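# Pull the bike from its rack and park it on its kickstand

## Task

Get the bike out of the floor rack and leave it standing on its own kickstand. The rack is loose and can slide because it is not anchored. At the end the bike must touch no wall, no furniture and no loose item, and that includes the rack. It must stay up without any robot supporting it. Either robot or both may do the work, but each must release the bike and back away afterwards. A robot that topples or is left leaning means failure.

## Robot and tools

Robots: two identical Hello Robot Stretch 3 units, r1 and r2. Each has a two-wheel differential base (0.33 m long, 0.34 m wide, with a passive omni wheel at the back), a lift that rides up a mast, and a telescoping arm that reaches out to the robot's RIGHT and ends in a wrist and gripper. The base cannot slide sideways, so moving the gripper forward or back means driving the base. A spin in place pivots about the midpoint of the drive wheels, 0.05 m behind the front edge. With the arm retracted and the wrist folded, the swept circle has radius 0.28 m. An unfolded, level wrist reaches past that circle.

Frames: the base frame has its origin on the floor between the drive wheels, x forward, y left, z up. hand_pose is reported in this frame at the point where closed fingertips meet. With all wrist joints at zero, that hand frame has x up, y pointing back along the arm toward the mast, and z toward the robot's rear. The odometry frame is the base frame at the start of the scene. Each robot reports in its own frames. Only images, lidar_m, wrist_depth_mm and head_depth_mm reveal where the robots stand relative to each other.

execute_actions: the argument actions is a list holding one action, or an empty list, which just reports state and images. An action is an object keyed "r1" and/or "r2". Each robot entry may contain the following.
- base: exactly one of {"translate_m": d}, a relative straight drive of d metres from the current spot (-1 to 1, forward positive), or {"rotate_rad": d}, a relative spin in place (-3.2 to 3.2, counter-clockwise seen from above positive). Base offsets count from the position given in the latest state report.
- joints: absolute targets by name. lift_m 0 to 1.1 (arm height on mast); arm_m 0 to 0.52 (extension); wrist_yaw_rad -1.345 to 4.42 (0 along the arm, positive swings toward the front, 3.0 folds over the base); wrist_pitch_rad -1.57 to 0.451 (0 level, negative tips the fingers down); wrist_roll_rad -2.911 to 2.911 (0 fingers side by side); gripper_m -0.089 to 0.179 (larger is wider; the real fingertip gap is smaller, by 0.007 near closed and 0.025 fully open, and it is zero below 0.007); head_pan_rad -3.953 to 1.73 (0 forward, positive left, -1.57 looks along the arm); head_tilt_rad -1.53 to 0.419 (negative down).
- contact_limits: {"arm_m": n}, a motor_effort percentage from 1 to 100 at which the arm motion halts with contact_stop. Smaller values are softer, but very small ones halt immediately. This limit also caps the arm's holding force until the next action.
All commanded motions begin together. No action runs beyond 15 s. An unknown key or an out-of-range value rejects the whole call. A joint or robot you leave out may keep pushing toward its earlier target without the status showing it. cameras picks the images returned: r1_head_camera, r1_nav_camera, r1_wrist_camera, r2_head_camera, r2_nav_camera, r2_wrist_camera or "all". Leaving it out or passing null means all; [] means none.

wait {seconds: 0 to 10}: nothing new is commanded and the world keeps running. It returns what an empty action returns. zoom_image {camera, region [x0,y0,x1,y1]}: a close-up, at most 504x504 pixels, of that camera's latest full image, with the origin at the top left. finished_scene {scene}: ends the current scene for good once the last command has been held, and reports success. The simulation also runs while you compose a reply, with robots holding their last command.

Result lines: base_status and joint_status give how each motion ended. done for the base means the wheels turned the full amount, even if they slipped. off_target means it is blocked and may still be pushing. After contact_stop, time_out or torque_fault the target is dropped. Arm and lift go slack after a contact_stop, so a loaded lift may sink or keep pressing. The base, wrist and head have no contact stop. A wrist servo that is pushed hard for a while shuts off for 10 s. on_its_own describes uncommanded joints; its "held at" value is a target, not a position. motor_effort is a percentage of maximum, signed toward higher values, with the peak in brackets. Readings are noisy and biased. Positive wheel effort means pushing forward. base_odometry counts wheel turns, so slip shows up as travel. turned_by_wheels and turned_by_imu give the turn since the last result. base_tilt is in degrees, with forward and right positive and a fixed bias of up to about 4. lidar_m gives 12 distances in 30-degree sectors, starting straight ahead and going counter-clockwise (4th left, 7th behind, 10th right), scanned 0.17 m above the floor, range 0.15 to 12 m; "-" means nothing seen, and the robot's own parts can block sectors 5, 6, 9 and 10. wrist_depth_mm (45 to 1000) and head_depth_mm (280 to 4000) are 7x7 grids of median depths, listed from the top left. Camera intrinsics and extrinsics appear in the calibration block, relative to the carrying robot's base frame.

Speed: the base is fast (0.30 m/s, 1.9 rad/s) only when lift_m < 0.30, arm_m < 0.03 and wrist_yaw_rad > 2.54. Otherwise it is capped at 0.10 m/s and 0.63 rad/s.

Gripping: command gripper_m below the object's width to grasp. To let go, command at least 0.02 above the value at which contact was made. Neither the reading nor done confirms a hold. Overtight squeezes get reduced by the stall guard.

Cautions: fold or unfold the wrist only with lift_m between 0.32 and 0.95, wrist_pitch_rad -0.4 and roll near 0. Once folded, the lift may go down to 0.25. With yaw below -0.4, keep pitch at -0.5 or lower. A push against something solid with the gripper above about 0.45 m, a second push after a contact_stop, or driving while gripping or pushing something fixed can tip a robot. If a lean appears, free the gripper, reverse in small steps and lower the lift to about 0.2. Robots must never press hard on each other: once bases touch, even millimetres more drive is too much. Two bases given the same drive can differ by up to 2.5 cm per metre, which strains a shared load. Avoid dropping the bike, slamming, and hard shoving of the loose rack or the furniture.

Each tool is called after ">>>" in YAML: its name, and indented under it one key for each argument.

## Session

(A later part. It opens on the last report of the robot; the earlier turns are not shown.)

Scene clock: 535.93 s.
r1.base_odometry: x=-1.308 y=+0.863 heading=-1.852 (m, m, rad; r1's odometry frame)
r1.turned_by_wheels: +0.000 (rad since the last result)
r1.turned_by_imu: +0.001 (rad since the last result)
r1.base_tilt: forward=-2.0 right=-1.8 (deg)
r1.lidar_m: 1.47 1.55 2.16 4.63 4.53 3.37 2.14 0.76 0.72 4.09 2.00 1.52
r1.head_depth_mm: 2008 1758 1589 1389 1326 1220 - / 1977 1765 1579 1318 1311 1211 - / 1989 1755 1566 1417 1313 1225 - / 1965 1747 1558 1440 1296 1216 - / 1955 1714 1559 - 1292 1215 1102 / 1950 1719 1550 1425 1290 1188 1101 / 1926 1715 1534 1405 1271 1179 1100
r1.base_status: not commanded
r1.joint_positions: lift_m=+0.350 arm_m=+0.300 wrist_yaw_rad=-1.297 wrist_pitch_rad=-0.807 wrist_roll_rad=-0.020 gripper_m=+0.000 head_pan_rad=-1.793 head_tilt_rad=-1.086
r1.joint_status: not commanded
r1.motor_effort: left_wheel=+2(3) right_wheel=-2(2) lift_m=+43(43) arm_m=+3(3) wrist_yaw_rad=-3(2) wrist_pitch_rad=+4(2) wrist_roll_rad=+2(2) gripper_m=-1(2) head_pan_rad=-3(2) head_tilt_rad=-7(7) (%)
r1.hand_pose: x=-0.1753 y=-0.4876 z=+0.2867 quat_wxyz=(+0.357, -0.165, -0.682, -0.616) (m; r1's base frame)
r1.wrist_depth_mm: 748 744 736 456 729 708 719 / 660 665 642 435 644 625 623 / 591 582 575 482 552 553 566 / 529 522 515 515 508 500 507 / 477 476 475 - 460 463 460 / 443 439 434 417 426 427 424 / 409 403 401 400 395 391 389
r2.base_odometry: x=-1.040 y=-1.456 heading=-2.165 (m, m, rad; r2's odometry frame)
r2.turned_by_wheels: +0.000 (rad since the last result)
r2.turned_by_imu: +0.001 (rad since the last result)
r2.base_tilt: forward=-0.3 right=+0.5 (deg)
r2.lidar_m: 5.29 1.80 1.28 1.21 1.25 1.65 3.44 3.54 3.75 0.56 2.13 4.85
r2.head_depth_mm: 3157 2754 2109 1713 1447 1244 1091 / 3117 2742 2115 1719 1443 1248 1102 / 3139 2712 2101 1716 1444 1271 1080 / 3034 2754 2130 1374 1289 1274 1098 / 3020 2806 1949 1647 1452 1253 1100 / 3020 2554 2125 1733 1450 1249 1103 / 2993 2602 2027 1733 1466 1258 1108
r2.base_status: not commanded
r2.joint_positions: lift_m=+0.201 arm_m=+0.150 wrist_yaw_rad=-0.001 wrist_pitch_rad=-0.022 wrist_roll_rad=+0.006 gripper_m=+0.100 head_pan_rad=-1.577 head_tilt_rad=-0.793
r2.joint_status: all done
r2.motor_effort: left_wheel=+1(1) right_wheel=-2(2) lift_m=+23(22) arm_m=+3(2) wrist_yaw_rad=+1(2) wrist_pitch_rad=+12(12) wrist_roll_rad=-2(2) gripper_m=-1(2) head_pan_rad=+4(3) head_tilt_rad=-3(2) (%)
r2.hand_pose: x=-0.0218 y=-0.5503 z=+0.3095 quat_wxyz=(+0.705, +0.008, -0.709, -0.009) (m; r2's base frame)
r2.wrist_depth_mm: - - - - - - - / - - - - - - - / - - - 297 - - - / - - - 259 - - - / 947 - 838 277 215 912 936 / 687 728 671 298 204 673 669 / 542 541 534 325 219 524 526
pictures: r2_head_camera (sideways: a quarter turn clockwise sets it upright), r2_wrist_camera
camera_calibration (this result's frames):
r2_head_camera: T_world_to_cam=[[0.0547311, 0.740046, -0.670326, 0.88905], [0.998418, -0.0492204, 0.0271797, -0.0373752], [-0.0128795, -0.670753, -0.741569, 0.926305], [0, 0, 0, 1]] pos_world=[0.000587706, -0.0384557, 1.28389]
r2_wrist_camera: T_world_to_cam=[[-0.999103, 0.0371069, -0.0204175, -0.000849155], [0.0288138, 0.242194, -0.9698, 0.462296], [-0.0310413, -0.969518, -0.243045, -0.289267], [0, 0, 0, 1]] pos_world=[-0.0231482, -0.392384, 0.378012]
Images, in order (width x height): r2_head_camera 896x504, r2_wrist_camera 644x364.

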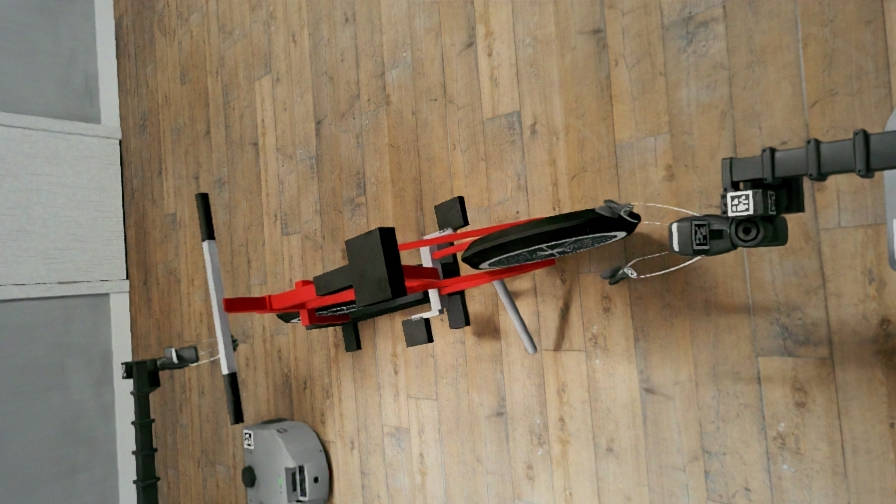

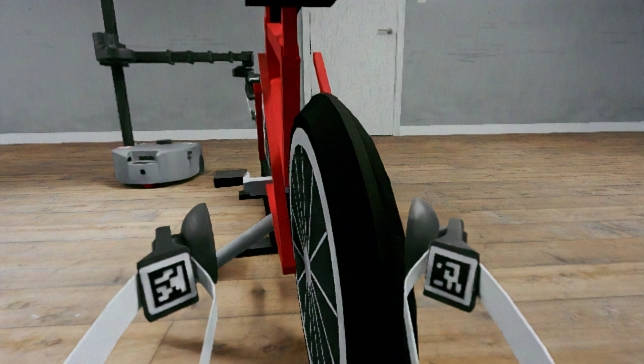

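>>> execute_actions:
  actions:
    - {"r2":{"base":{"translate_m":-0.03},"joints":{"arm_m":0.19}},"r1":{"joints":{"lift_m":0.4,"head_pan_rad":-2.0}}}
  cameras: []

>>> execute_actions:
  actions:
    - {"r2":{"joints":{"gripper_m":-0.03}},"r1":{"base":{"translate_m":-0.1},"joints":{"arm_m":0.36}}}
  cameras: ["r2_wrist_camera","r1_head_camera","r1_wrist_camera"]

Scene clock: 545.80 s.
r1.base_odometry: x=-1.308 y=+0.863 heading=-1.852 (m, m, rad; r1's odometry frame)
r1.turned_by_wheels: +0.000 (rad since the last result)
r1.turned_by_imu: +0.001 (rad since the last result)
r1.base_tilt: forward=-2.0 right=-1.8 (deg)
r1.lidar_m: 1.47 1.55 2.16 4.64 4.50 3.38 3.26 0.76 0.72 4.07 2.00 1.52
r1.head_depth_mm: 2017 1764 1397 1438 1309 1224 - / 2003 1749 1279 1416 1297 1223 - / 1982 1745 1571 1366 1309 1234 - / 1945 1723 1547 1402 1314 - - / 1959 1738 1556 1431 1280 1211 1092 / 1932 1705 1545 - 1291 1194 1105 / 1915 1710 1526 1395 1289 1181 1093
r1.base_status: not commanded
r1.joint_positions: lift_m=+0.400 arm_m=+0.300 wrist_yaw_rad=-1.297 wrist_pitch_rad=-0.807 wrist_roll_rad=-0.020 gripper_m=+0.000 head_pan_rad=-1.993 head_tilt_rad=-1.086
r1.joint_status: all done
r1.motor_effort: left_wheel=+2(2) right_wheel=-2(2) lift_m=+43(45) arm_m=+2(2) wrist_yaw_rad=-3(2) wrist_pitch_rad=+3(3) wrist_roll_rad=+2(2) gripper_m=-2(3) head_pan_rad=-2(19) head_tilt_rad=-7(7) (%)
r1.hand_pose: x=-0.1753 y=-0.4876 z=+0.3366 quat_wxyz=(+0.357, -0.165, -0.682, -0.616) (m; r1's base frame)
r1.wrist_depth_mm: 843 832 818 531 806 797 791 / 722 732 725 493 713 696 681 / 665 655 645 488 625 639 615 / 588 582 571 565 559 562 548 / 539 525 520 - 524 511 513 / 484 490 484 464 478 474 471 / 451 450 449 443 444 434 440
r2.base_odometry: x=-1.023 y=-1.431 heading=-2.165 (m, m, rad; r2's odometry frame)
r2.turned_by_wheels: +0.000 (rad since the last result)
r2.turned_by_imu: +0.001 (rad since the last result)
r2.base_tilt: forward=-0.4 right=+0.5 (deg)
r2.lidar_m: 5.32 1.80 1.28 1.21 1.25 1.65 3.41 3.51 3.73 0.56 2.15 4.84
r2.head_depth_mm: 3173 2703 2119 1701 1435 1237 1100 / 3118 2765 2116 1701 1439 1253 1093 / 3089 2803 2126 1727 1443 1296 1104 / 3082 2798 2113 1442 1269 1226 1100 / 3021 2783 1738 1629 1457 1252 1095 / 2954 2697 2123 1741 1460 1252 1099 / 2969 2691 2022 1744 1461 1246 1106
r2.base_status: done
r2.joint_positions: lift_m=+0.201 arm_m=+0.190 wrist_yaw_rad=-0.001 wrist_pitch_rad=-0.022 wrist_roll_rad=+0.006 gripper_m=+0.100 head_pan_rad=-1.577 head_tilt_rad=-0.793
r2.joint_status: all done
r2.motor_effort: left_wheel=+1(1) right_wheel=-2(7) lift_m=+23(23) arm_m=+3(3) wrist_yaw_rad=+1(1) wrist_pitch_rad=+12(12) wrist_roll_rad=-2(2) gripper_m=-1(1) head_pan_rad=+3(4) head_tilt_rad=-3(3) (%)
r2.hand_pose: x=-0.0218 y=-0.5903 z=+0.3095 quat_wxyz=(+0.705, +0.008, -0.709, -0.009) (m; r2's base frame)
r2.wrist_depth_mm: - - - - - - - / - - - - - - - / - - - 248 - - - / - - 831 200 - - - / 965 - 486 183 - 931 897 / 696 732 640 174 641 673 664 / 543 540 538 168 529 528 527
pictures: none
No camera images: the call's "cameras" was empty. Leave "cameras" out to get every camera's image.

Scene clock: 547.87 s.
r1.base_odometry: x=-1.281 y=+0.959 heading=-1.852 (m, m, rad; r1's odometry frame)
r1.turned_by_wheels: +0.000 (rad since the last result)
r1.turned_by_imu: +0.001 (rad since the last result)
r1.base_tilt: forward=-1.9 right=-1.9 (deg)
r1.lidar_m: 1.57 1.65 2.31 4.66 4.37 3.30 3.18 0.78 0.66 4.08 2.14 1.62
r1.head_depth_mm: 1959 1751 1425 1433 1318 1221 - / 1995 1768 1218 1416 1302 1215 - / 1962 1733 1575 1386 1300 1225 - / 1978 1743 1560 1348 1319 - - / 1960 1714 1550 1424 1278 1206 1095 / 1963 1712 1566 1378 1289 1188 1105 / 1928 1709 1541 1370 1275 1182 1094
r1.base_status: done
r1.joint_positions: lift_m=+0.400 arm_m=+0.360 wrist_yaw_rad=-1.297 wrist_pitch_rad=-0.808 wrist_roll_rad=-0.020 gripper_m=+0.000 head_pan_rad=-1.993 head_tilt_rad=-1.086
r1.joint_status: all done
r1.motor_effort: left_wheel=+3(5) right_wheel=-2(7) lift_m=+43(43) arm_m=+2(1) wrist_yaw_rad=-2(2) wrist_pitch_rad=+3(3) wrist_roll_rad=+2(2) gripper_m=-2(2) head_pan_rad=-3(2) head_tilt_rad=-7(7) (%)
r1.hand_pose: x=-0.1752 y=-0.5476 z=+0.3366 quat_wxyz=(+0.357, -0.165, -0.682, -0.616) (m; r1's base frame)
r1.wrist_depth_mm: 841 829 826 762 759 808 794 / 738 716 714 678 688 689 692 / 653 647 638 621 608 630 618 / 583 579 583 529 558 564 557 / 532 533 522 - 502 517 517 / 492 482 484 468 466 479 467 / 451 448 442 449 438 433 430
r2.base_odometry: x=-1.023 y=-1.431 heading=-2.165 (m, m, rad; r2's odometry frame)
r2.turned_by_wheels: +0.000 (rad since the last result)
r2.turned_by_imu: +0.000 (rad since the last result)
r2.base_tilt: forward=-0.4 right=+0.5 (deg)
r2.lidar_m: 5.34 1.80 1.28 1.21 1.24 1.65 3.41 3.51 3.74 0.56 2.05 4.81
r2.head_depth_mm: 3186 2738 2109 1716 1445 1247 1102 / 3148 2738 2115 1703 1437 1251 1095 / 3075 2767 2103 1707 1438 1297 1103 / 2974 2770 2138 1454 1272 1228 1108 / 3022 2680 1748 1605 1446 1252 1105 / 2997 2677 2148 1732 1447 1258 1100 / 3015 2679 2008 1734 1450 1253 1103
r2.base_status: not commanded
r2.joint_positions: lift_m=+0.201 arm_m=+0.190 wrist_yaw_rad=-0.016 wrist_pitch_rad=-0.018 wrist_roll_rad=-0.001 gripper_m=-0.029 head_pan_rad=-1.577 head_tilt_rad=-0.793
r2.joint_status: all done
r2.motor_effort: left_wheel=-2(1) right_wheel=+8(7) lift_m=+23(23) arm_m=+3(3) wrist_yaw_rad=+12(12) wrist_pitch_rad=+10(12) wrist_roll_rad=+0(2) gripper_m=-19(100) head_pan_rad=+3(4) head_tilt_rad=-3(3) (%)
r2.hand_pose: x=-0.0256 y=-0.5904 z=+0.3105 quat_wxyz=(+0.708, +0.001, -0.706, -0.012) (m; r2's base frame)
r2.wrist_depth_mm: - - - - - - - / - - - - - - - / - - - - - - - / - - 689 203 - - - / 947 957 819 - 927 955 942 / 690 691 656 171 686 689 685 / 546 535 540 169 534 534 534
pictures: r1_head_camera (sideways: a quarter turn clockwise sets it upright), r1_wrist_camera, r2_wrist_camera
camera_calibration (this result's frames):
r1_head_camera: T_world_to_cam=[[0.353365, 0.816243, -0.457035, 0.613034], [0.907838, -0.417108, -0.0430232, 0.0535206], [-0.22575, -0.39971, -0.888408, 1.11684], [0, 0, 0, 1]] pos_world=[-0.013085, -0.031646, 1.27469]
r1_wrist_camera: T_world_to_cam=[[-0.2528, 0.967498, -0.00632213, 0.49203], [0.821927, 0.211307, -0.528947, 0.469247], [-0.510419, -0.138914, -0.848631, 0.29143], [0, 0, 0, 1]] pos_world=[-0.112551, -0.534709, 0.498634]
r2_wrist_camera: T_world_to_cam=[[-0.998579, 0.0515259, -0.0136348, 0.00333633], [0.0255461, 0.238171, -0.970887, 0.470932], [-0.0467785, -0.969856, -0.239149, -0.329809], [0, 0, 0, 1]] pos_world=[-0.0241269, -0.432201, 0.378394]
Images, in order (width x height): r1_head_camera 896x504, r1_wrist_camera 644x364, r2_wrist_camera 644x364.

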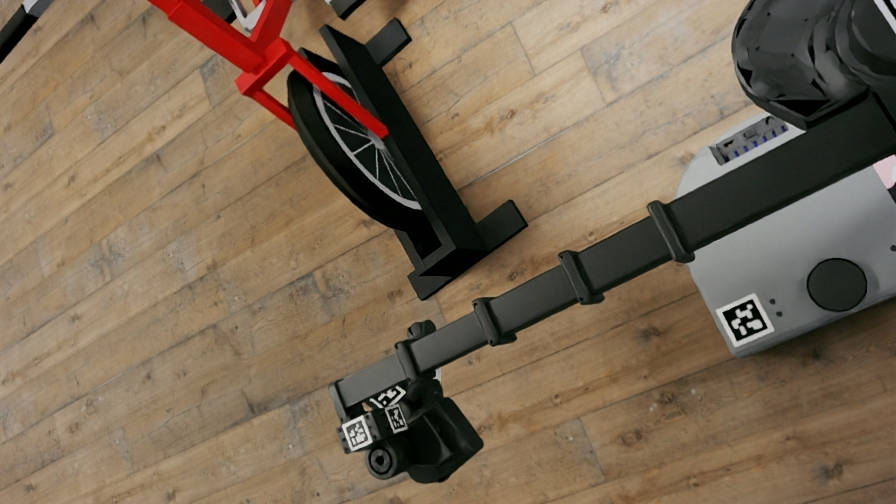

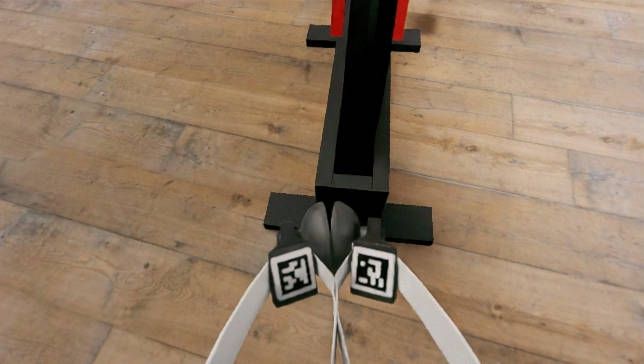

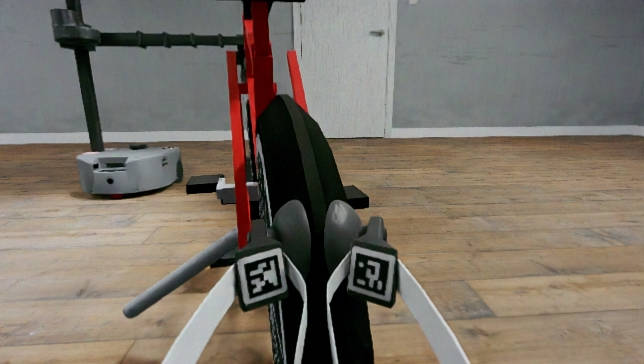

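>>> execute_actions:
  actions:
    - {"r1":{"base":{"translate_m":-0.15},"joints":{"lift_m":0.3}}}
  cameras: ["r1_head_camera","r1_wrist_camera"]

Scene clock: 560.17 s.
r1.base_odometry: x=-1.239 y=+1.104 heading=-1.852 (m, m, rad; r1's odometry frame)
r1.turned_by_wheels: +0.000 (rad since the last result)
r1.turned_by_imu: +0.002 (rad since the last result)
r1.base_tilt: forward=-1.9 right=-1.9 (deg)
r1.lidar_m: 1.72 1.80 2.53 4.64 4.18 3.11 3.04 1.10 0.59 4.07 2.33 1.77
r1.head_depth_mm: 2009 1109 1412 1432 1314 1212 - / 1927 1727 1329 1424 1313 1221 - / 1961 1749 1159 1388 1301 1232 - / 1978 1744 1553 1255 1303 - - / 1960 1731 1554 1349 1277 1207 1095 / 1955 1716 1549 - 1293 1188 1098 / 1928 1713 1544 1394 1281 1177 1097
r1.base_status: done
r1.joint_positions: lift_m=+0.300 arm_m=+0.360 wrist_yaw_rad=-1.297 wrist_pitch_rad=-0.808 wrist_roll_rad=-0.020 gripper_m=+0.000 head_pan_rad=-1.993 head_tilt_rad=-1.086
r1.joint_status: all done
r1.motor_effort: left_wheel=+2(3) right_wheel=-1(7) lift_m=+27(38) arm_m=+2(2) wrist_yaw_rad=-2(2) wrist_pitch_rad=+3(3) wrist_roll_rad=+2(2) gripper_m=-3(3) head_pan_rad=-4(3) head_tilt_rad=-7(7) (%)
r1.hand_pose: x=-0.1752 y=-0.5476 z=+0.2372 quat_wxyz=(+0.357, -0.165, -0.682, -0.616) (m; r1's base frame)
r1.wrist_depth_mm: 664 663 650 160 605 629 630 / 598 585 570 172 542 553 562 / 522 512 508 192 502 503 494 / 463 475 463 233 456 452 447 / 428 425 422 - 406 410 408 / 392 389 375 234 374 379 375 / 361 354 354 345 346 349 345
r2.base_odometry: x=-1.023 y=-1.431 heading=-2.165 (m, m, rad; r2's odometry frame)
r2.turned_by_wheels: +0.000 (rad since the last result)
r2.turned_by_imu: +0.001 (rad since the last result)
r2.base_tilt: forward=-0.4 right=+0.5 (deg)
r2.lidar_m: 5.30 1.80 1.27 1.21 1.24 1.65 3.40 3.51 3.72 0.56 1.91 4.84
r2.head_depth_mm: 3133 2759 2127 1709 1426 1240 1094 / 3121 2747 2102 1711 1442 1253 1092 / 3056 2768 2094 1719 1452 1298 1103 / 3000 2770 2118 1451 1283 1227 1102 / 3052 2802 1747 1613 1449 1247 1103 / 2970 2681 2145 1728 1459 1252 1104 / 2991 2573 1953 1728 1451 1261 1107
r2.base_status: not commanded
r2.joint_positions: lift_m=+0.201 arm_m=+0.190 wrist_yaw_rad=-0.016 wrist_pitch_rad=-0.018 wrist_roll_rad=-0.001 gripper_m=-0.029 head_pan_rad=-1.577 head_tilt_rad=-0.793
r2.joint_status: not commanded
r2.motor_effort: left_wheel=-2(2) right_wheel=+7(7) lift_m=+23(23) arm_m=+3(3) wrist_yaw_rad=+12(12) wrist_pitch_rad=+10(10) wrist_roll_rad=+1(0) gripper_m=-20(19) head_pan_rad=+4(4) head_tilt_rad=-3(2) (%)
r2.hand_pose: x=-0.0256 y=-0.5904 z=+0.3105 quat_wxyz=(+0.708, +0.001, -0.706, -0.012) (m; r2's base frame)
r2.wrist_depth_mm: - - - - - - - / - - - - - - - / - - - - - - - / - - 683 203 - - - / 965 954 826 - 937 944 937 / 681 692 655 170 688 679 690 / 539 536 540 170 539 539 529
pictures: r1_head_camera (sideways: a quarter turn clockwise sets it upright), r1_wrist_camera
camera_calibration (this result's frames):
r1_head_camera: T_world_to_cam=[[0.35339, 0.816246, -0.457011, 0.613003], [0.907829, -0.417129, -0.0430234, 0.053521], [-0.22575, -0.399684, -0.88842, 1.11686], [0, 0, 0, 1]] pos_world=[-0.0130854, -0.0316448, 1.27469]
r1_wrist_camera: T_world_to_cam=[[-0.2528, 0.967498, -0.00632182, 0.491405], [0.82193, 0.211308, -0.528942, 0.416659], [-0.510414, -0.138913, -0.848634, 0.207062], [0, 0, 0, 1]] pos_world=[-0.11255, -0.534713, 0.399215]
Images, in order (width x height): r1_head_camera 896x504, r1_wrist_camera 644x364.

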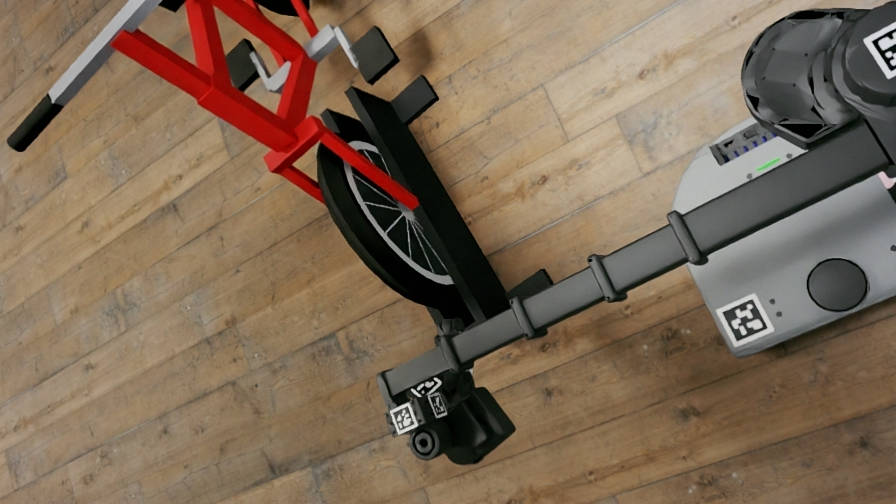

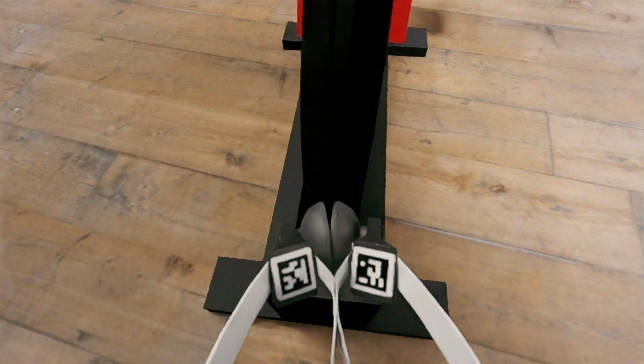

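Looks aligned. Lower, then pull.

>>> execute_actions:
  actions:
    - {"r1":{"joints":{"lift_m":0.2}}}
  cameras: []

>>> execute_actions:
  actions:
    - {"r1":{"base":{"translate_m":0.12}}}
  cameras: ["r1_head_camera","r1_wrist_camera","r1_nav_camera"]

Scene clock: 567.03 s.
r1.base_odometry: x=-1.239 y=+1.104 heading=-1.852 (m, m, rad; r1's odometry frame)
r1.turned_by_wheels: +0.000 (rad since the last result)
r1.turned_by_imu: +0.016 (rad since the last result)
r1.base_tilt: forward=-2.0 right=-1.9 (deg)
r1.lidar_m: 1.72 1.81 2.57 4.66 4.12 3.11 3.02 0.80 0.59 4.05 2.28 1.76
r1.head_depth_mm: 1984 1102 1370 1438 1318 1210 1125 / 1948 1744 1315 1427 1308 1223 - / 1976 1750 1158 1377 1311 1226 - / 1951 1733 1563 1266 1302 - - / 1929 1721 1562 1335 1270 1207 1094 / 1925 1713 1536 - 1287 1183 1105 / 1903 1709 1539 1413 1280 1178 1100
r1.base_status: not commanded
r1.joint_positions: lift_m=+0.237 arm_m=+0.360 wrist_yaw_rad=-1.314 wrist_pitch_rad=-0.766 wrist_roll_rad=-0.020 gripper_m=+0.000 head_pan_rad=-1.996 head_tilt_rad=-1.089
r1.joint_status: lift_m contact_stop (moved -0.063 of -0.100)
r1.on_its_own: lift_m is slack since a contact_stop, until your next command for it (your +0.200 is given up); wrist_yaw_rad is at rest, and its effort (+13) is outside its rest range (-12 to +12)
r1.motor_effort: left_wheel=+1(23) right_wheel=-3(37) lift_m=+35(35) arm_m=+2(2) wrist_yaw_rad=+13(15) wrist_pitch_rad=-14(26) wrist_roll_rad=+2(2) gripper_m=-3(5) head_pan_rad=-2(3) head_tilt_rad=-6(7) (%)
r1.hand_pose: x=-0.1840 y=-0.5472 z=+0.1808 quat_wxyz=(+0.365, -0.185, -0.677, -0.612) (m; r1's base frame)
r1.wrist_depth_mm: 616 606 608 141 544 585 565 / 535 516 513 155 492 503 495 / 461 460 451 181 429 441 440 / 407 412 403 223 386 395 391 / 366 364 358 - 351 358 350 / 338 333 309 215 307 326 321 / 310 308 308 296 291 299 298
r2.base_odometry: x=-1.023 y=-1.431 heading=-2.165 (m, m, rad; r2's odometry frame)
r2.turned_by_wheels: +0.000 (rad since the last result)
r2.turned_by_imu: +0.001 (rad since the last result)
r2.base_tilt: forward=-0.3 right=+0.5 (deg)
r2.lidar_m: 5.33 1.80 1.27 1.21 1.25 1.66 3.40 3.50 3.73 0.56 1.91 4.81
r2.head_depth_mm: 3173 2714 2093 1704 1451 1239 1095 / 3178 2747 2110 1710 1433 1244 1097 / 3038 2739 2115 1714 1450 1297 1099 / 3061 2768 2122 1453 1274 1223 1105 / 2995 2778 1744 1616 1460 1254 1099 / 2998 2719 2143 1734 1464 1253 1098 / 2946 2789 1931 1730 1458 1257 1104
r2.base_status: not commanded
r2.joint_positions: lift_m=+0.201 arm_m=+0.190 wrist_yaw_rad=-0.016 wrist_pitch_rad=-0.018 wrist_roll_rad=-0.001 gripper_m=-0.029 head_pan_rad=-1.577 head_tilt_rad=-0.793
r2.joint_status: not commanded
r2.motor_effort: left_wheel=-2(2) right_wheel=+7(7) lift_m=+23(23) arm_m=+3(3) wrist_yaw_rad=+12(12) wrist_pitch_rad=+10(10) wrist_roll_rad=+1(0) gripper_m=-19(19) head_pan_rad=+4(4) head_tilt_rad=-2(3) (%)
r2.hand_pose: x=-0.0256 y=-0.5904 z=+0.3105 quat_wxyz=(+0.708, +0.001, -0.706, -0.012) (m; r2's base frame)
r2.wrist_depth_mm: - - - - - - - / - - - - - - - / - - - - - - - / - - 690 204 - - - / 948 938 817 - 934 935 942 / 688 705 650 171 686 672 673 / 539 541 533 169 540 535 532
pictures: none
No camera images: the call's "cameras" was empty. Leave "cameras" out to get every camera's image.

not run: a stop came earlier in this reply.

>>> execute_actions:
  actions:
    - {"r1":{"joints":{"lift_m":0.27}}}
  cameras: ["r1_head_camera","r1_wrist_camera"]

>>> zoom_image:
  camera: "r1_head_camera"
  region: [340,220,620,480]

Scene clock: 573.13 s.
r1.base_odometry: x=-1.239 y=+1.104 heading=-1.852 (m, m, rad; r1's odometry frame)
r1.turned_by_wheels: +0.000 (rad since the last result)
r1.turned_by_imu: +0.001 (rad since the last result)
r1.base_tilt: forward=-2.1 right=-1.8 (deg)
r1.lidar_m: 1.72 1.81 2.56 4.65 4.10 3.12 3.03 0.80 0.59 4.07 2.29 1.76
r1.head_depth_mm: 2001 1217 1387 1431 1313 1211 1131 / 1939 1733 1324 1439 1320 1222 - / 1974 1747 1153 1369 1302 1229 - / 1940 1729 1559 1257 1314 - - / 1946 1728 1561 1353 1267 1204 1089 / 1928 1719 1545 1368 1286 1186 1101 / 1925 1712 1538 1394 1279 1182 1097
r1.base_status: not commanded
r1.joint_positions: lift_m=+0.270 arm_m=+0.360 wrist_yaw_rad=-1.303 wrist_pitch_rad=-0.807 wrist_roll_rad=-0.020 gripper_m=+0.000 head_pan_rad=-1.996 head_tilt_rad=-1.089
r1.joint_status: all done
r1.motor_effort: left_wheel=-1(2) right_wheel=+1(3) lift_m=+43(45) arm_m=+2(2) wrist_yaw_rad=+3(14) wrist_pitch_rad=+3(13) wrist_roll_rad=+2(2) gripper_m=-2(3) head_pan_rad=-2(1) head_tilt_rad=-6(6) (%)
r1.hand_pose: x=-0.1756 y=-0.5467 z=+0.2067 quat_wxyz=(+0.355, -0.167, -0.682, -0.617) (m; r1's base frame)
r1.wrist_depth_mm: 625 613 608 154 565 601 570 / 545 532 535 170 511 517 515 / 484 484 473 198 454 461 453 / 426 427 422 241 407 417 409 / 388 391 386 - 377 380 376 / 359 358 346 280 335 350 342 / 334 330 327 327 317 321 322
r2.base_odometry: x=-1.023 y=-1.431 heading=-2.165 (m, m, rad; r2's odometry frame)
r2.turned_by_wheels: +0.000 (rad since the last result)
r2.turned_by_imu: +0.001 (rad since the last result)
r2.base_tilt: forward=-0.4 right=+0.4 (deg)
r2.lidar_m: 5.33 1.80 1.27 1.21 1.24 1.66 3.42 3.52 3.73 0.56 1.91 4.81
r2.head_depth_mm: 3176 2776 2113 1707 1436 1245 1100 / 3126 2710 2119 1715 1448 1244 1095 / 3068 2747 2121 1718 1436 1294 1101 / 3081 2738 2137 1451 1268 1214 1094 / 3036 2760 1749 1623 1455 1255 1101 / 3002 2784 2142 1717 1454 1244 1107 / 2974 2809 1957 1734 1456 1258 1106
r2.base_status: not commanded
r2.joint_positions: lift_m=+0.201 arm_m=+0.190 wrist_yaw_rad=-0.016 wrist_pitch_rad=-0.018 wrist_roll_rad=-0.001 gripper_m=-0.029 head_pan_rad=-1.577 head_tilt_rad=-0.793
r2.joint_status: not commanded
r2.motor_effort: left_wheel=-1(2) right_wheel=+8(8) lift_m=+23(23) arm_m=+3(3) wrist_yaw_rad=+12(12) wrist_pitch_rad=+10(10) wrist_roll_rad=+1(1) gripper_m=-19(19) head_pan_rad=+4(4) head_tilt_rad=-3(3) (%)
r2.hand_pose: x=-0.0256 y=-0.5904 z=+0.3105 quat_wxyz=(+0.708, +0.001, -0.706, -0.012) (m; r2's base frame)
r2.wrist_depth_mm: - - - - - - - / - - - - - - - / - - - - - - - / - - 689 204 - - - / 967 947 813 - 928 934 931 / 690 697 649 170 688 690 669 / 544 537 537 170 532 531 534
pictures: r1_head_camera (sideways: a quarter turn clockwise sets it upright), r1_wrist_camera
camera_calibration (this result's frames):
r1_head_camera: T_world_to_cam=[[0.356209, 0.816175, -0.454944, 0.610293], [0.906647, -0.419688, -0.0430427, 0.0535532], [-0.226065, -0.397141, -0.889479, 1.11824], [0, 0, 0, 1]] pos_world=[-0.0131517, -0.031531, 1.2746]
r1_wrist_camera: T_world_to_cam=[[-0.247054, 0.968981, -0.00633709, 0.492093], [0.822815, 0.206324, -0.529534, 0.398224], [-0.511801, -0.136038, -0.848265, 0.18237], [0, 0, 0, 1]] pos_world=[-0.112754, -0.534183, 0.36869]
Images, in order (width x height): r1_head_camera 896x504, r1_wrist_camera 644x364.

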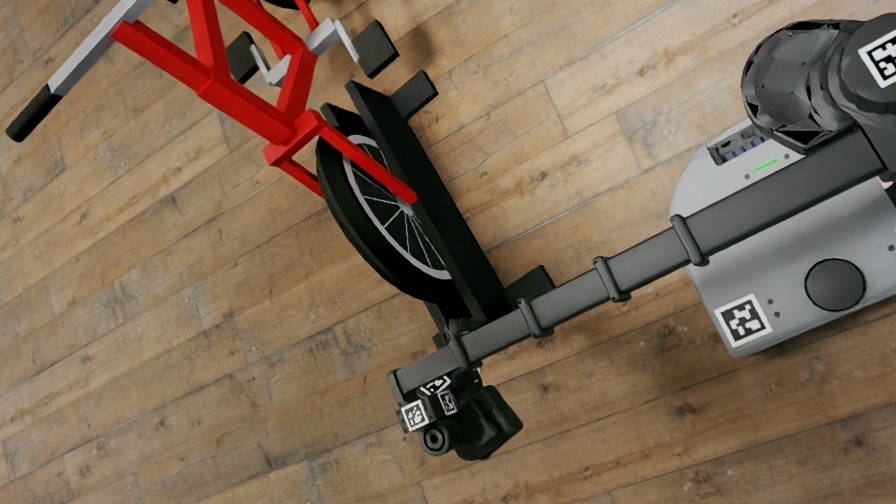

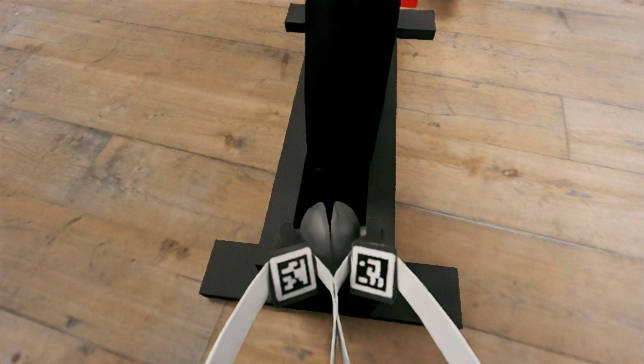

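Region (340, 220, 620, 480) of r1_head_camera's 896x504 image, scaled by 1.800, with more detail than that image has; it fills the top 468 rows of this view, and the rest is white.

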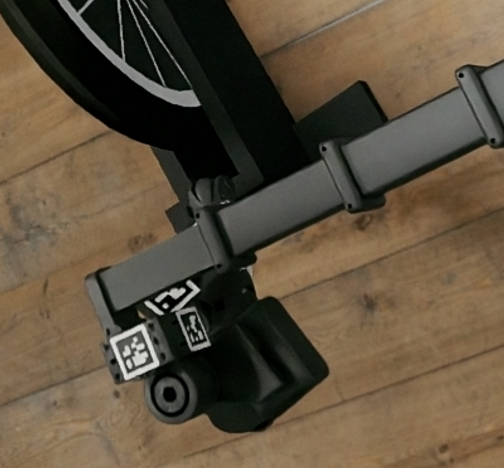

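>>> execute_actions:
  actions:
    - {"r1":{"joints":{"gripper_m":0.07,"arm_m":0.325}}}
  cameras: ["r1_wrist_camera"]

Scene clock: 581.80 s.
r1.base_odometry: x=-1.239 y=+1.104 heading=-1.852 (m, m, rad; r1's odometry frame)
r1.turned_by_wheels: +0.000 (rad since the last result)
r1.turned_by_imu: +0.001 (rad since the last result)
r1.base_tilt: forward=-1.9 right=-1.9 (deg)
r1.lidar_m: 1.72 1.81 2.57 4.66 4.12 3.14 3.04 0.80 0.59 4.08 2.28 1.76
r1.head_depth_mm: 1976 1209 1377 1429 1327 1211 1135 / 1955 1758 1328 1436 1307 1225 - / 1981 1749 1152 1371 1310 1223 - / 1969 1735 1556 1260 1304 - - / 1943 1726 1555 1335 1284 1206 1094 / 1943 1708 1551 1450 1281 1185 1099 / 1930 1718 1549 1395 1280 1194 1097
r1.base_status: not commanded
r1.joint_positions: lift_m=+0.270 arm_m=+0.325 wrist_yaw_rad=-1.303 wrist_pitch_rad=-0.807 wrist_roll_rad=-0.020 gripper_m=+0.070 head_pan_rad=-1.996 head_tilt_rad=-1.089
r1.joint_status: all done
r1.motor_effort: left_wheel=-1(1) right_wheel=+1(0) lift_m=+43(43) arm_m=-2(4) wrist_yaw_rad=+3(4) wrist_pitch_rad=+3(3) wrist_roll_rad=+2(2) gripper_m=+0(81) head_pan_rad=-2(2) head_tilt_rad=-6(6) (%)
r1.hand_pose: x=-0.1756 y=-0.5124 z=+0.2067 quat_wxyz=(+0.355, -0.167, -0.682, -0.617) (m; r1's base frame)
r1.wrist_depth_mm: 621 609 586 165 583 581 579 / 547 544 516 183 521 512 513 / 477 476 470 219 456 456 450 / 436 427 288 247 419 419 413 / 392 394 358 348 390 386 380 / 363 359 341 289 332 348 346 / 328 332 327 326 323 322 320
r2.base_odometry: x=-1.023 y=-1.431 heading=-2.165 (m, m, rad; r2's odometry frame)
r2.turned_by_wheels: +0.000 (rad since the last result)
r2.turned_by_imu: +0.001 (rad since the last result)
r2.base_tilt: forward=-0.4 right=+0.5 (deg)
r2.lidar_m: 5.32 1.80 1.27 1.21 1.24 1.66 3.40 3.49 3.72 0.56 1.91 4.84
r2.head_depth_mm: 3099 2741 2105 1704 1447 1245 1090 / 3148 2763 2112 1699 1449 1250 1101 / 3052 2782 2120 1718 1439 1295 1096 / 3055 2791 2127 1446 1274 1229 1099 / 3042 2791 1737 1600 1455 1246 1099 / 3014 2775 2120 1747 1454 1252 1103 / 3017 2792 1939 1732 1462 1255 1108
r2.base_status: not commanded
r2.joint_positions: lift_m=+0.201 arm_m=+0.190 wrist_yaw_rad=-0.016 wrist_pitch_rad=-0.018 wrist_roll_rad=-0.001 gripper_m=-0.029 head_pan_rad=-1.577 head_tilt_rad=-0.793
r2.joint_status: not commanded
r2.motor_effort: left_wheel=-2(2) right_wheel=+7(8) lift_m=+23(23) arm_m=+4(3) wrist_yaw_rad=+11(12) wrist_pitch_rad=+10(10) wrist_roll_rad=+1(0) gripper_m=-19(20) head_pan_rad=+4(3) head_tilt_rad=-3(3) (%)
r2.hand_pose: x=-0.0256 y=-0.5904 z=+0.3105 quat_wxyz=(+0.708, +0.001, -0.706, -0.012) (m; r2's base frame)
r2.wrist_depth_mm: - - - - - - - / - - - - - - - / - - - - - - - / - - 687 202 - - - / 956 957 826 - 961 935 928 / 699 694 655 171 686 670 691 / 538 535 538 169 534 537 534
pictures: r1_wrist_camera
camera_calibration (this result's frames):
r1_wrist_camera: T_world_to_cam=[[-0.247244, 0.968932, -0.00633446, 0.458769], [0.822853, 0.206508, -0.529403, 0.391168], [-0.511648, -0.136104, -0.848347, 0.18705], [0, 0, 0, 1]] pos_world=[-0.112742, -0.499838, 0.368675]
Images, in order (width x height): r1_wrist_camera 644x364.

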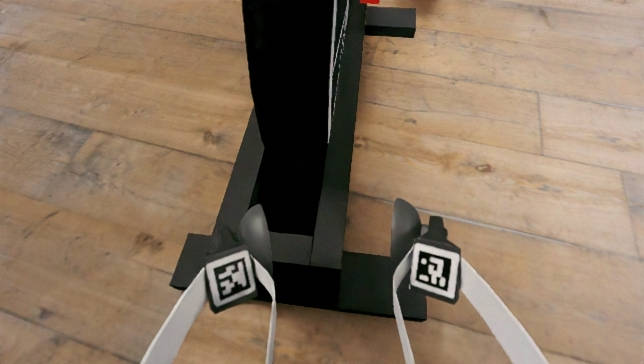

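>>> execute_actions:
  actions:
    - {"r1":{"joints":{"gripper_m":0.045}}}
  cameras: []

>>> execute_actions:
  actions:
    - {"r1":{"joints":{"lift_m":0.2}}}
  cameras: ["r1_wrist_camera"]

Scene clock: 594.77 s.
r1.base_odometry: x=-1.239 y=+1.104 heading=-1.852 (m, m, rad; r1's odometry frame)
r1.turned_by_wheels: +0.000 (rad since the last result)
r1.turned_by_imu: +0.001 (rad since the last result)
r1.base_tilt: forward=-2.0 right=-1.8 (deg)
r1.lidar_m: 1.72 1.81 2.57 4.66 4.09 3.11 3.03 0.80 0.59 4.05 2.29 1.76
r1.head_depth_mm: 1996 1220 1384 1441 1314 1209 1131 / 1942 1764 1327 1440 1304 1220 - / 1965 1740 1162 1366 1297 1234 - / 1961 1725 1556 1255 1314 - - / 1962 1721 1541 1345 1282 1211 1092 / 1937 1710 1547 1437 1279 1193 1099 / 1915 1709 1536 1390 1278 1182 1093
r1.base_status: not commanded
r1.joint_positions: lift_m=+0.270 arm_m=+0.325 wrist_yaw_rad=-1.303 wrist_pitch_rad=-0.807 wrist_roll_rad=-0.020 gripper_m=+0.045 head_pan_rad=-1.996 head_tilt_rad=-1.089
r1.joint_status: all done
r1.motor_effort: left_wheel=-1(0) right_wheel=+0(0) lift_m=+43(43) arm_m=-2(2) wrist_yaw_rad=+3(3) wrist_pitch_rad=+3(2) wrist_roll_rad=+2(2) gripper_m=+0(76) head_pan_rad=-2(1) head_tilt_rad=-6(6) (%)
r1.hand_pose: x=-0.1756 y=-0.5124 z=+0.2067 quat_wxyz=(+0.355, -0.167, -0.682, -0.617) (m; r1's base frame)
r1.wrist_depth_mm: 611 614 592 165 580 583 577 / 539 544 514 183 516 510 514 / 479 480 465 219 464 462 459 / 431 427 287 248 422 415 415 / 393 388 250 352 393 382 372 / 358 358 342 312 327 347 343 / 330 328 328 327 323 322 316
r2.base_odometry: x=-1.023 y=-1.431 heading=-2.165 (m, m, rad; r2's odometry frame)
r2.turned_by_wheels: +0.000 (rad since the last result)
r2.turned_by_imu: +0.001 (rad since the last result)
r2.base_tilt: forward=-0.4 right=+0.5 (deg)
r2.lidar_m: 5.33 1.80 1.27 1.21 1.24 1.65 3.43 3.50 3.75 0.56 1.91 4.82
r2.head_depth_mm: 3163 2704 2111 1693 1434 1244 1090 / 3119 2759 2105 1715 1438 1241 1100 / 3086 2746 2118 1717 1456 1295 1093 / 3053 2764 2128 1447 1266 1222 1100 / 3037 2767 1759 1625 1456 1259 1102 / 2994 2810 2141 1736 1448 1261 1106 / 2988 2820 1945 1742 1452 1255 1107
r2.base_status: not commanded
r2.joint_positions: lift_m=+0.201 arm_m=+0.190 wrist_yaw_rad=-0.016 wrist_pitch_rad=-0.018 wrist_roll_rad=-0.001 gripper_m=-0.029 head_pan_rad=-1.577 head_tilt_rad=-0.793
r2.joint_status: not commanded
r2.motor_effort: left_wheel=-1(1) right_wheel=+7(8) lift_m=+23(23) arm_m=+4(2) wrist_yaw_rad=+12(12) wrist_pitch_rad=+10(10) wrist_roll_rad=+0(1) gripper_m=-20(19) head_pan_rad=+4(4) head_tilt_rad=-3(3) (%)
r2.hand_pose: x=-0.0256 y=-0.5904 z=+0.3105 quat_wxyz=(+0.708, +0.001, -0.706, -0.012) (m; r2's base frame)
r2.wrist_depth_mm: - - - - - - - / - - - - - - - / - - - - - - - / - - 685 203 - - - / 978 934 829 - 951 929 932 / 682 693 649 171 673 681 676 / 542 539 531 169 534 536 532
pictures: none
No camera images: the call's "cameras" was empty. Leave "cameras" out to get every camera's image.

Scene clock: 596.67 s.
r1.base_odometry: x=-1.239 y=+1.104 heading=-1.851 (m, m, rad; r1's odometry frame)
r1.turned_by_wheels: +0.001 (rad since the last result)
r1.turned_by_imu: +0.005 (rad since the last result)
r1.base_tilt: forward=-1.9 right=-1.9 (deg)
r1.lidar_m: 1.72 1.81 2.58 4.67 4.07 3.10 3.03 0.79 0.59 4.08 2.29 1.76
r1.head_depth_mm: 2015 1225 1353 1430 1313 1209 1119 / 1946 1761 1348 1430 1304 1216 - / 1979 1738 1159 1364 1302 1232 - / 1955 1711 1575 1266 1298 - - / 1968 1730 1565 1424 1275 1210 1092 / 1925 1717 1541 1433 1267 1181 1101 / 1907 1710 1532 1407 1288 1181 1094
r1.base_status: not commanded
r1.joint_positions: lift_m=+0.239 arm_m=+0.325 wrist_yaw_rad=-1.294 wrist_pitch_rad=-0.785 wrist_roll_rad=-0.013 gripper_m=+0.045 head_pan_rad=-1.996 head_tilt_rad=-1.089
r1.joint_status: lift_m contact_stop (moved -0.031 of -0.070)
r1.on_its_own: lift_m is slack since a contact_stop, until your next command for it (your +0.200 is given up)
r1.motor_effort: left_wheel=+10(17) right_wheel=-16(30) lift_m=+34(38) arm_m=-1(2) wrist_yaw_rad=-6(7) wrist_pitch_rad=-6(14) wrist_roll_rad=-1(2) gripper_m=-1(0) head_pan_rad=-1(1) head_tilt_rad=-6(6) (%)
r1.hand_pose: x=-0.1795 y=-0.5148 z=+0.1791 quat_wxyz=(+0.363, -0.174, -0.682, -0.611) (m; r1's base frame)
r1.wrist_depth_mm: 600 598 563 154 545 563 543 / 517 510 487 177 496 492 480 / 458 457 425 216 438 435 427 / 405 406 251 277 393 385 379 / 369 364 198 190 361 353 347 / 338 334 322 286 298 325 318 / 310 311 303 302 296 298 294
r2.base_odometry: x=-1.023 y=-1.431 heading=-2.165 (m, m, rad; r2's odometry frame)
r2.turned_by_wheels: +0.000 (rad since the last result)
r2.turned_by_imu: +0.000 (rad since the last result)
r2.base_tilt: forward=-0.4 right=+0.5 (deg)
r2.lidar_m: 5.32 1.80 1.27 1.21 1.25 1.66 3.41 3.49 3.72 0.56 1.91 4.84
r2.head_depth_mm: 3139 2715 2087 1700 1453 1249 1094 / 3167 2749 2113 1711 1446 1245 1098 / 3046 2770 2140 1708 1442 1304 1099 / 3053 2788 2109 1461 1274 1233 1103 / 3056 2801 1752 1618 1451 1251 1102 / 2992 2784 2121 1736 1453 1260 1104 / 2981 2807 1977 1734 1459 1254 1106
r2.base_status: not commanded
r2.joint_positions: lift_m=+0.201 arm_m=+0.190 wrist_yaw_rad=-0.016 wrist_pitch_rad=-0.018 wrist_roll_rad=-0.001 gripper_m=-0.029 head_pan_rad=-1.577 head_tilt_rad=-0.793
r2.joint_status: not commanded
r2.motor_effort: left_wheel=-2(1) right_wheel=+7(8) lift_m=+23(23) arm_m=+3(3) wrist_yaw_rad=+12(12) wrist_pitch_rad=+10(10) wrist_roll_rad=+1(1) gripper_m=-19(20) head_pan_rad=+4(4) head_tilt_rad=-3(3) (%)
r2.hand_pose: x=-0.0256 y=-0.5904 z=+0.3105 quat_wxyz=(+0.708, +0.001, -0.706, -0.012) (m; r2's base frame)
r2.wrist_depth_mm: - - - - - - - / - - - - - - - / - - - - - - - / - - 690 203 - - - / 974 932 836 - 961 949 904 / 679 695 653 171 683 673 685 / 544 547 532 169 539 535 533
pictures: r1_wrist_camera
camera_calibration (this result's frames):
r1_wrist_camera: T_world_to_cam=[[-0.251393, 0.967818, -0.0113456, 0.459547], [0.811216, 0.204293, -0.547899, 0.380333], [-0.527949, -0.146942, -0.836468, 0.150713], [0, 0, 0, 1]] pos_world=[-0.113437, -0.500312, 0.339664]
Images, in order (width x height): r1_wrist_camera 644x364.

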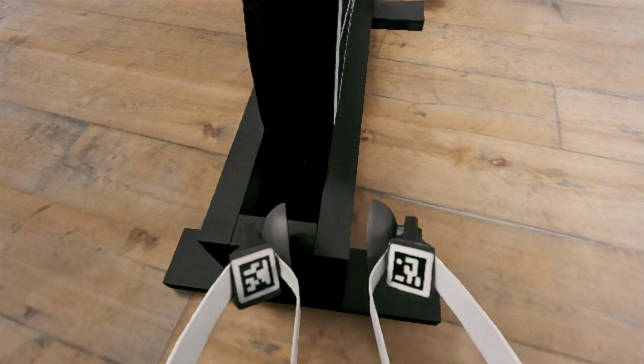

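>>> execute_actions:
  actions:
    - {"r1":{"base":{"translate_m":-0.05},"joints":{"lift_m":0.27}}}
  cameras: []

>>> execute_actions:
  actions:
    - {"r1":{"joints":{"lift_m":0.19}}}
  cameras: ["r1_wrist_camera"]

Scene clock: 604.87 s.
r1.base_odometry: x=-1.225 y=+1.152 heading=-1.851 (m, m, rad; r1's odometry frame)
r1.turned_by_wheels: +0.000 (rad since the last result)
r1.turned_by_imu: +0.001 (rad since the last result)
r1.base_tilt: forward=-1.9 right=-1.9 (deg)
r1.lidar_m: 1.77 1.86 2.65 4.67 4.04 3.06 2.98 1.05 0.57 4.06 2.34 1.81
r1.head_depth_mm: 1996 1102 1371 1432 1318 1209 1135 / 1970 1396 1355 1412 1319 1219 - / 1935 1741 1131 1378 1299 1226 - / 1947 1725 1567 1254 1313 - - / 1945 1735 1540 1278 1269 1205 1096 / 1944 1728 1543 1442 1281 1184 1102 / 1930 1689 1531 1393 1279 1180 1096
r1.base_status: done
r1.joint_positions: lift_m=+0.270 arm_m=+0.325 wrist_yaw_rad=-1.297 wrist_pitch_rad=-0.807 wrist_roll_rad=-0.013 gripper_m=+0.045 head_pan_rad=-1.996 head_tilt_rad=-1.089
r1.joint_status: all done
r1.motor_effort: left_wheel=+0(5) right_wheel=+0(16) lift_m=+43(43) arm_m=-1(1) wrist_yaw_rad=-3(5) wrist_pitch_rad=+3(5) wrist_roll_rad=-1(1) gripper_m=+0(0) head_pan_rad=-2(1) head_tilt_rad=-7(6) (%)
r1.hand_pose: x=-0.1753 y=-0.5132 z=+0.2066 quat_wxyz=(+0.355, -0.167, -0.683, -0.616) (m; r1's base frame)
r1.wrist_depth_mm: 622 612 122 155 574 587 568 / 542 534 132 177 515 512 510 / 487 481 152 211 460 457 452 / 433 433 236 232 415 415 409 / 394 394 225 232 387 375 372 / 358 356 200 319 344 347 345 / 332 327 209 300 313 319 317
r2.base_odometry: x=-1.023 y=-1.431 heading=-2.165 (m, m, rad; r2's odometry frame)
r2.turned_by_wheels: +0.000 (rad since the last result)
r2.turned_by_imu: +0.001 (rad since the last result)
r2.base_tilt: forward=-0.3 right=+0.5 (deg)
r2.lidar_m: 5.33 1.80 1.27 1.22 1.25 1.65 3.42 3.51 3.76 0.56 1.87 4.84
r2.head_depth_mm: 3192 2755 2108 1727 1444 1243 1092 / 3131 2735 2102 1707 1445 1241 1094 / 3042 2752 2135 1718 1449 1303 1099 / 3038 2785 2130 1437 1270 1232 1099 / 3079 2803 1730 1630 1444 1251 1095 / 3016 2804 2113 1737 1455 1255 1095 / 2987 2778 1950 1749 1465 1261 1105
r2.base_status: not commanded
r2.joint_positions: lift_m=+0.201 arm_m=+0.190 wrist_yaw_rad=-0.016 wrist_pitch_rad=-0.018 wrist_roll_rad=-0.001 gripper_m=-0.029 head_pan_rad=-1.577 head_tilt_rad=-0.793
r2.joint_status: not commanded
r2.motor_effort: left_wheel=-2(1) right_wheel=+8(8) lift_m=+23(23) arm_m=+3(3) wrist_yaw_rad=+12(12) wrist_pitch_rad=+10(10) wrist_roll_rad=+1(0) gripper_m=-19(20) head_pan_rad=+4(4) head_tilt_rad=-2(3) (%)
r2.hand_pose: x=-0.0256 y=-0.5904 z=+0.3105 quat_wxyz=(+0.708, +0.001, -0.706, -0.012) (m; r2's base frame)
r2.wrist_depth_mm: - - - - - - - / - - - - - - - / - - - - - - - / - - 706 202 - - - / 954 961 817 - 957 936 938 / 693 683 649 171 681 677 682 / 531 540 534 169 537 533 532
pictures: none
No camera images: the call's "cameras" was empty. Leave "cameras" out to get every camera's image.

Scene clock: 606.93 s.
r1.base_odometry: x=-1.225 y=+1.152 heading=-1.851 (m, m, rad; r1's odometry frame)
r1.turned_by_wheels: +0.000 (rad since the last result)
r1.turned_by_imu: +0.002 (rad since the last result)
r1.base_tilt: forward=-1.9 right=-1.8 (deg)
r1.lidar_m: 1.77 1.86 2.66 4.67 4.03 3.06 2.99 1.06 0.57 4.06 2.34 1.80
r1.head_depth_mm: 2004 1181 1359 1433 1317 1209 1121 / 1954 1404 1358 1420 1309 1223 - / 1923 1737 1141 1387 1298 1235 - / 1966 1746 1574 1255 1303 - - / 1945 1727 1569 1251 1280 1212 1097 / 1923 1703 1546 1428 1274 1195 1101 / 1921 1702 1533 1388 1279 1179 1089
r1.base_status: not commanded
r1.joint_positions: lift_m=+0.202 arm_m=+0.325 wrist_yaw_rad=-1.297 wrist_pitch_rad=-0.767 wrist_roll_rad=-0.006 gripper_m=+0.045 head_pan_rad=-1.996 head_tilt_rad=-1.089
r1.joint_status: lift_m contact_stop (moved -0.067 of -0.080)
r1.on_its_own: lift_m is slack since a contact_stop, until your next command for it (your +0.190 is given up)
r1.motor_effort: left_wheel=+3(10) right_wheel=-5(18) lift_m=+35(40) arm_m=+0(1) wrist_yaw_rad=-3(3) wrist_pitch_rad=-13(18) wrist_roll_rad=-4(5) gripper_m=+1(1) head_pan_rad=-2(1) head_tilt_rad=-6(6) (%)
r1.hand_pose: x=-0.1830 y=-0.5151 z=+0.1459 quat_wxyz=(+0.365, -0.183, -0.681, -0.608) (m; r1's base frame)
r1.wrist_depth_mm: 563 538 93 154 504 516 506 / 478 471 104 177 448 438 429 / 420 416 122 180 398 393 385 / 372 371 165 169 354 349 345 / 335 323 175 159 326 314 313 / 307 146 153 144 276 288 286 / 280 269 132 159 251 267 264
r2.base_odometry: x=-1.023 y=-1.431 heading=-2.165 (m, m, rad; r2's odometry frame)
r2.turned_by_wheels: +0.000 (rad since the last result)
r2.turned_by_imu: +0.000 (rad since the last result)
r2.base_tilt: forward=-0.3 right=+0.5 (deg)
r2.lidar_m: 5.33 1.80 1.27 1.21 1.25 1.65 3.42 3.51 3.74 0.56 1.86 4.85
r2.head_depth_mm: 3128 2753 2104 1704 1443 1248 1093 / 3141 2754 2102 1719 1439 1238 1094 / 3072 2791 2096 1714 1455 1298 1100 / 3008 2764 2117 1447 1273 1215 1105 / 3091 2797 1741 1617 1447 1244 1101 / 3000 2786 2123 1735 1451 1264 1102 / 3010 2817 1940 1720 1455 1252 1111
r2.base_status: not commanded
r2.joint_positions: lift_m=+0.201 arm_m=+0.190 wrist_yaw_rad=-0.016 wrist_pitch_rad=-0.018 wrist_roll_rad=-0.001 gripper_m=-0.029 head_pan_rad=-1.577 head_tilt_rad=-0.793
r2.joint_status: not commanded
r2.motor_effort: left_wheel=-2(2) right_wheel=+8(7) lift_m=+23(23) arm_m=+3(3) wrist_yaw_rad=+12(12) wrist_pitch_rad=+10(10) wrist_roll_rad=+1(1) gripper_m=-19(18) head_pan_rad=+4(4) head_tilt_rad=-3(2) (%)
r2.hand_pose: x=-0.0256 y=-0.5904 z=+0.3106 quat_wxyz=(+0.708, +0.001, -0.706, -0.012) (m; r2's base frame)
r2.wrist_depth_mm: - - - - - - - / - - - - - - - / - - - - - - - / - - 679 204 - - - / 970 945 821 - 926 925 922 / 692 681 641 170 691 687 684 / 543 540 537 169 541 531 533
pictures: r1_wrist_camera
camera_calibration (this result's frames):
r1_wrist_camera: T_world_to_cam=[[-0.243517, 0.969747, -0.0170628, 0.461859], [0.804093, 0.19202, -0.562639, 0.359613], [-0.542341, -0.150732, -0.826527, 0.115014], [0, 0, 0, 1]] pos_world=[-0.114315, -0.499603, 0.305275]
Images, in order (width x height): r1_wrist_camera 644x364.

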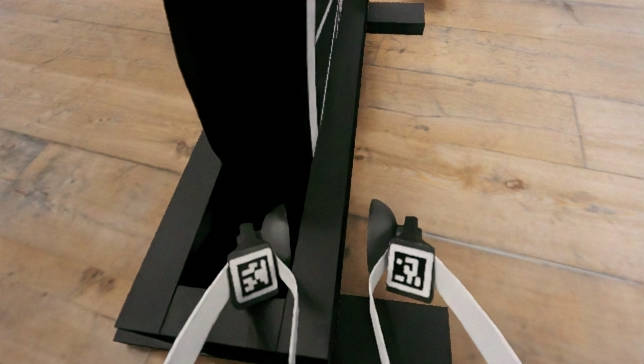

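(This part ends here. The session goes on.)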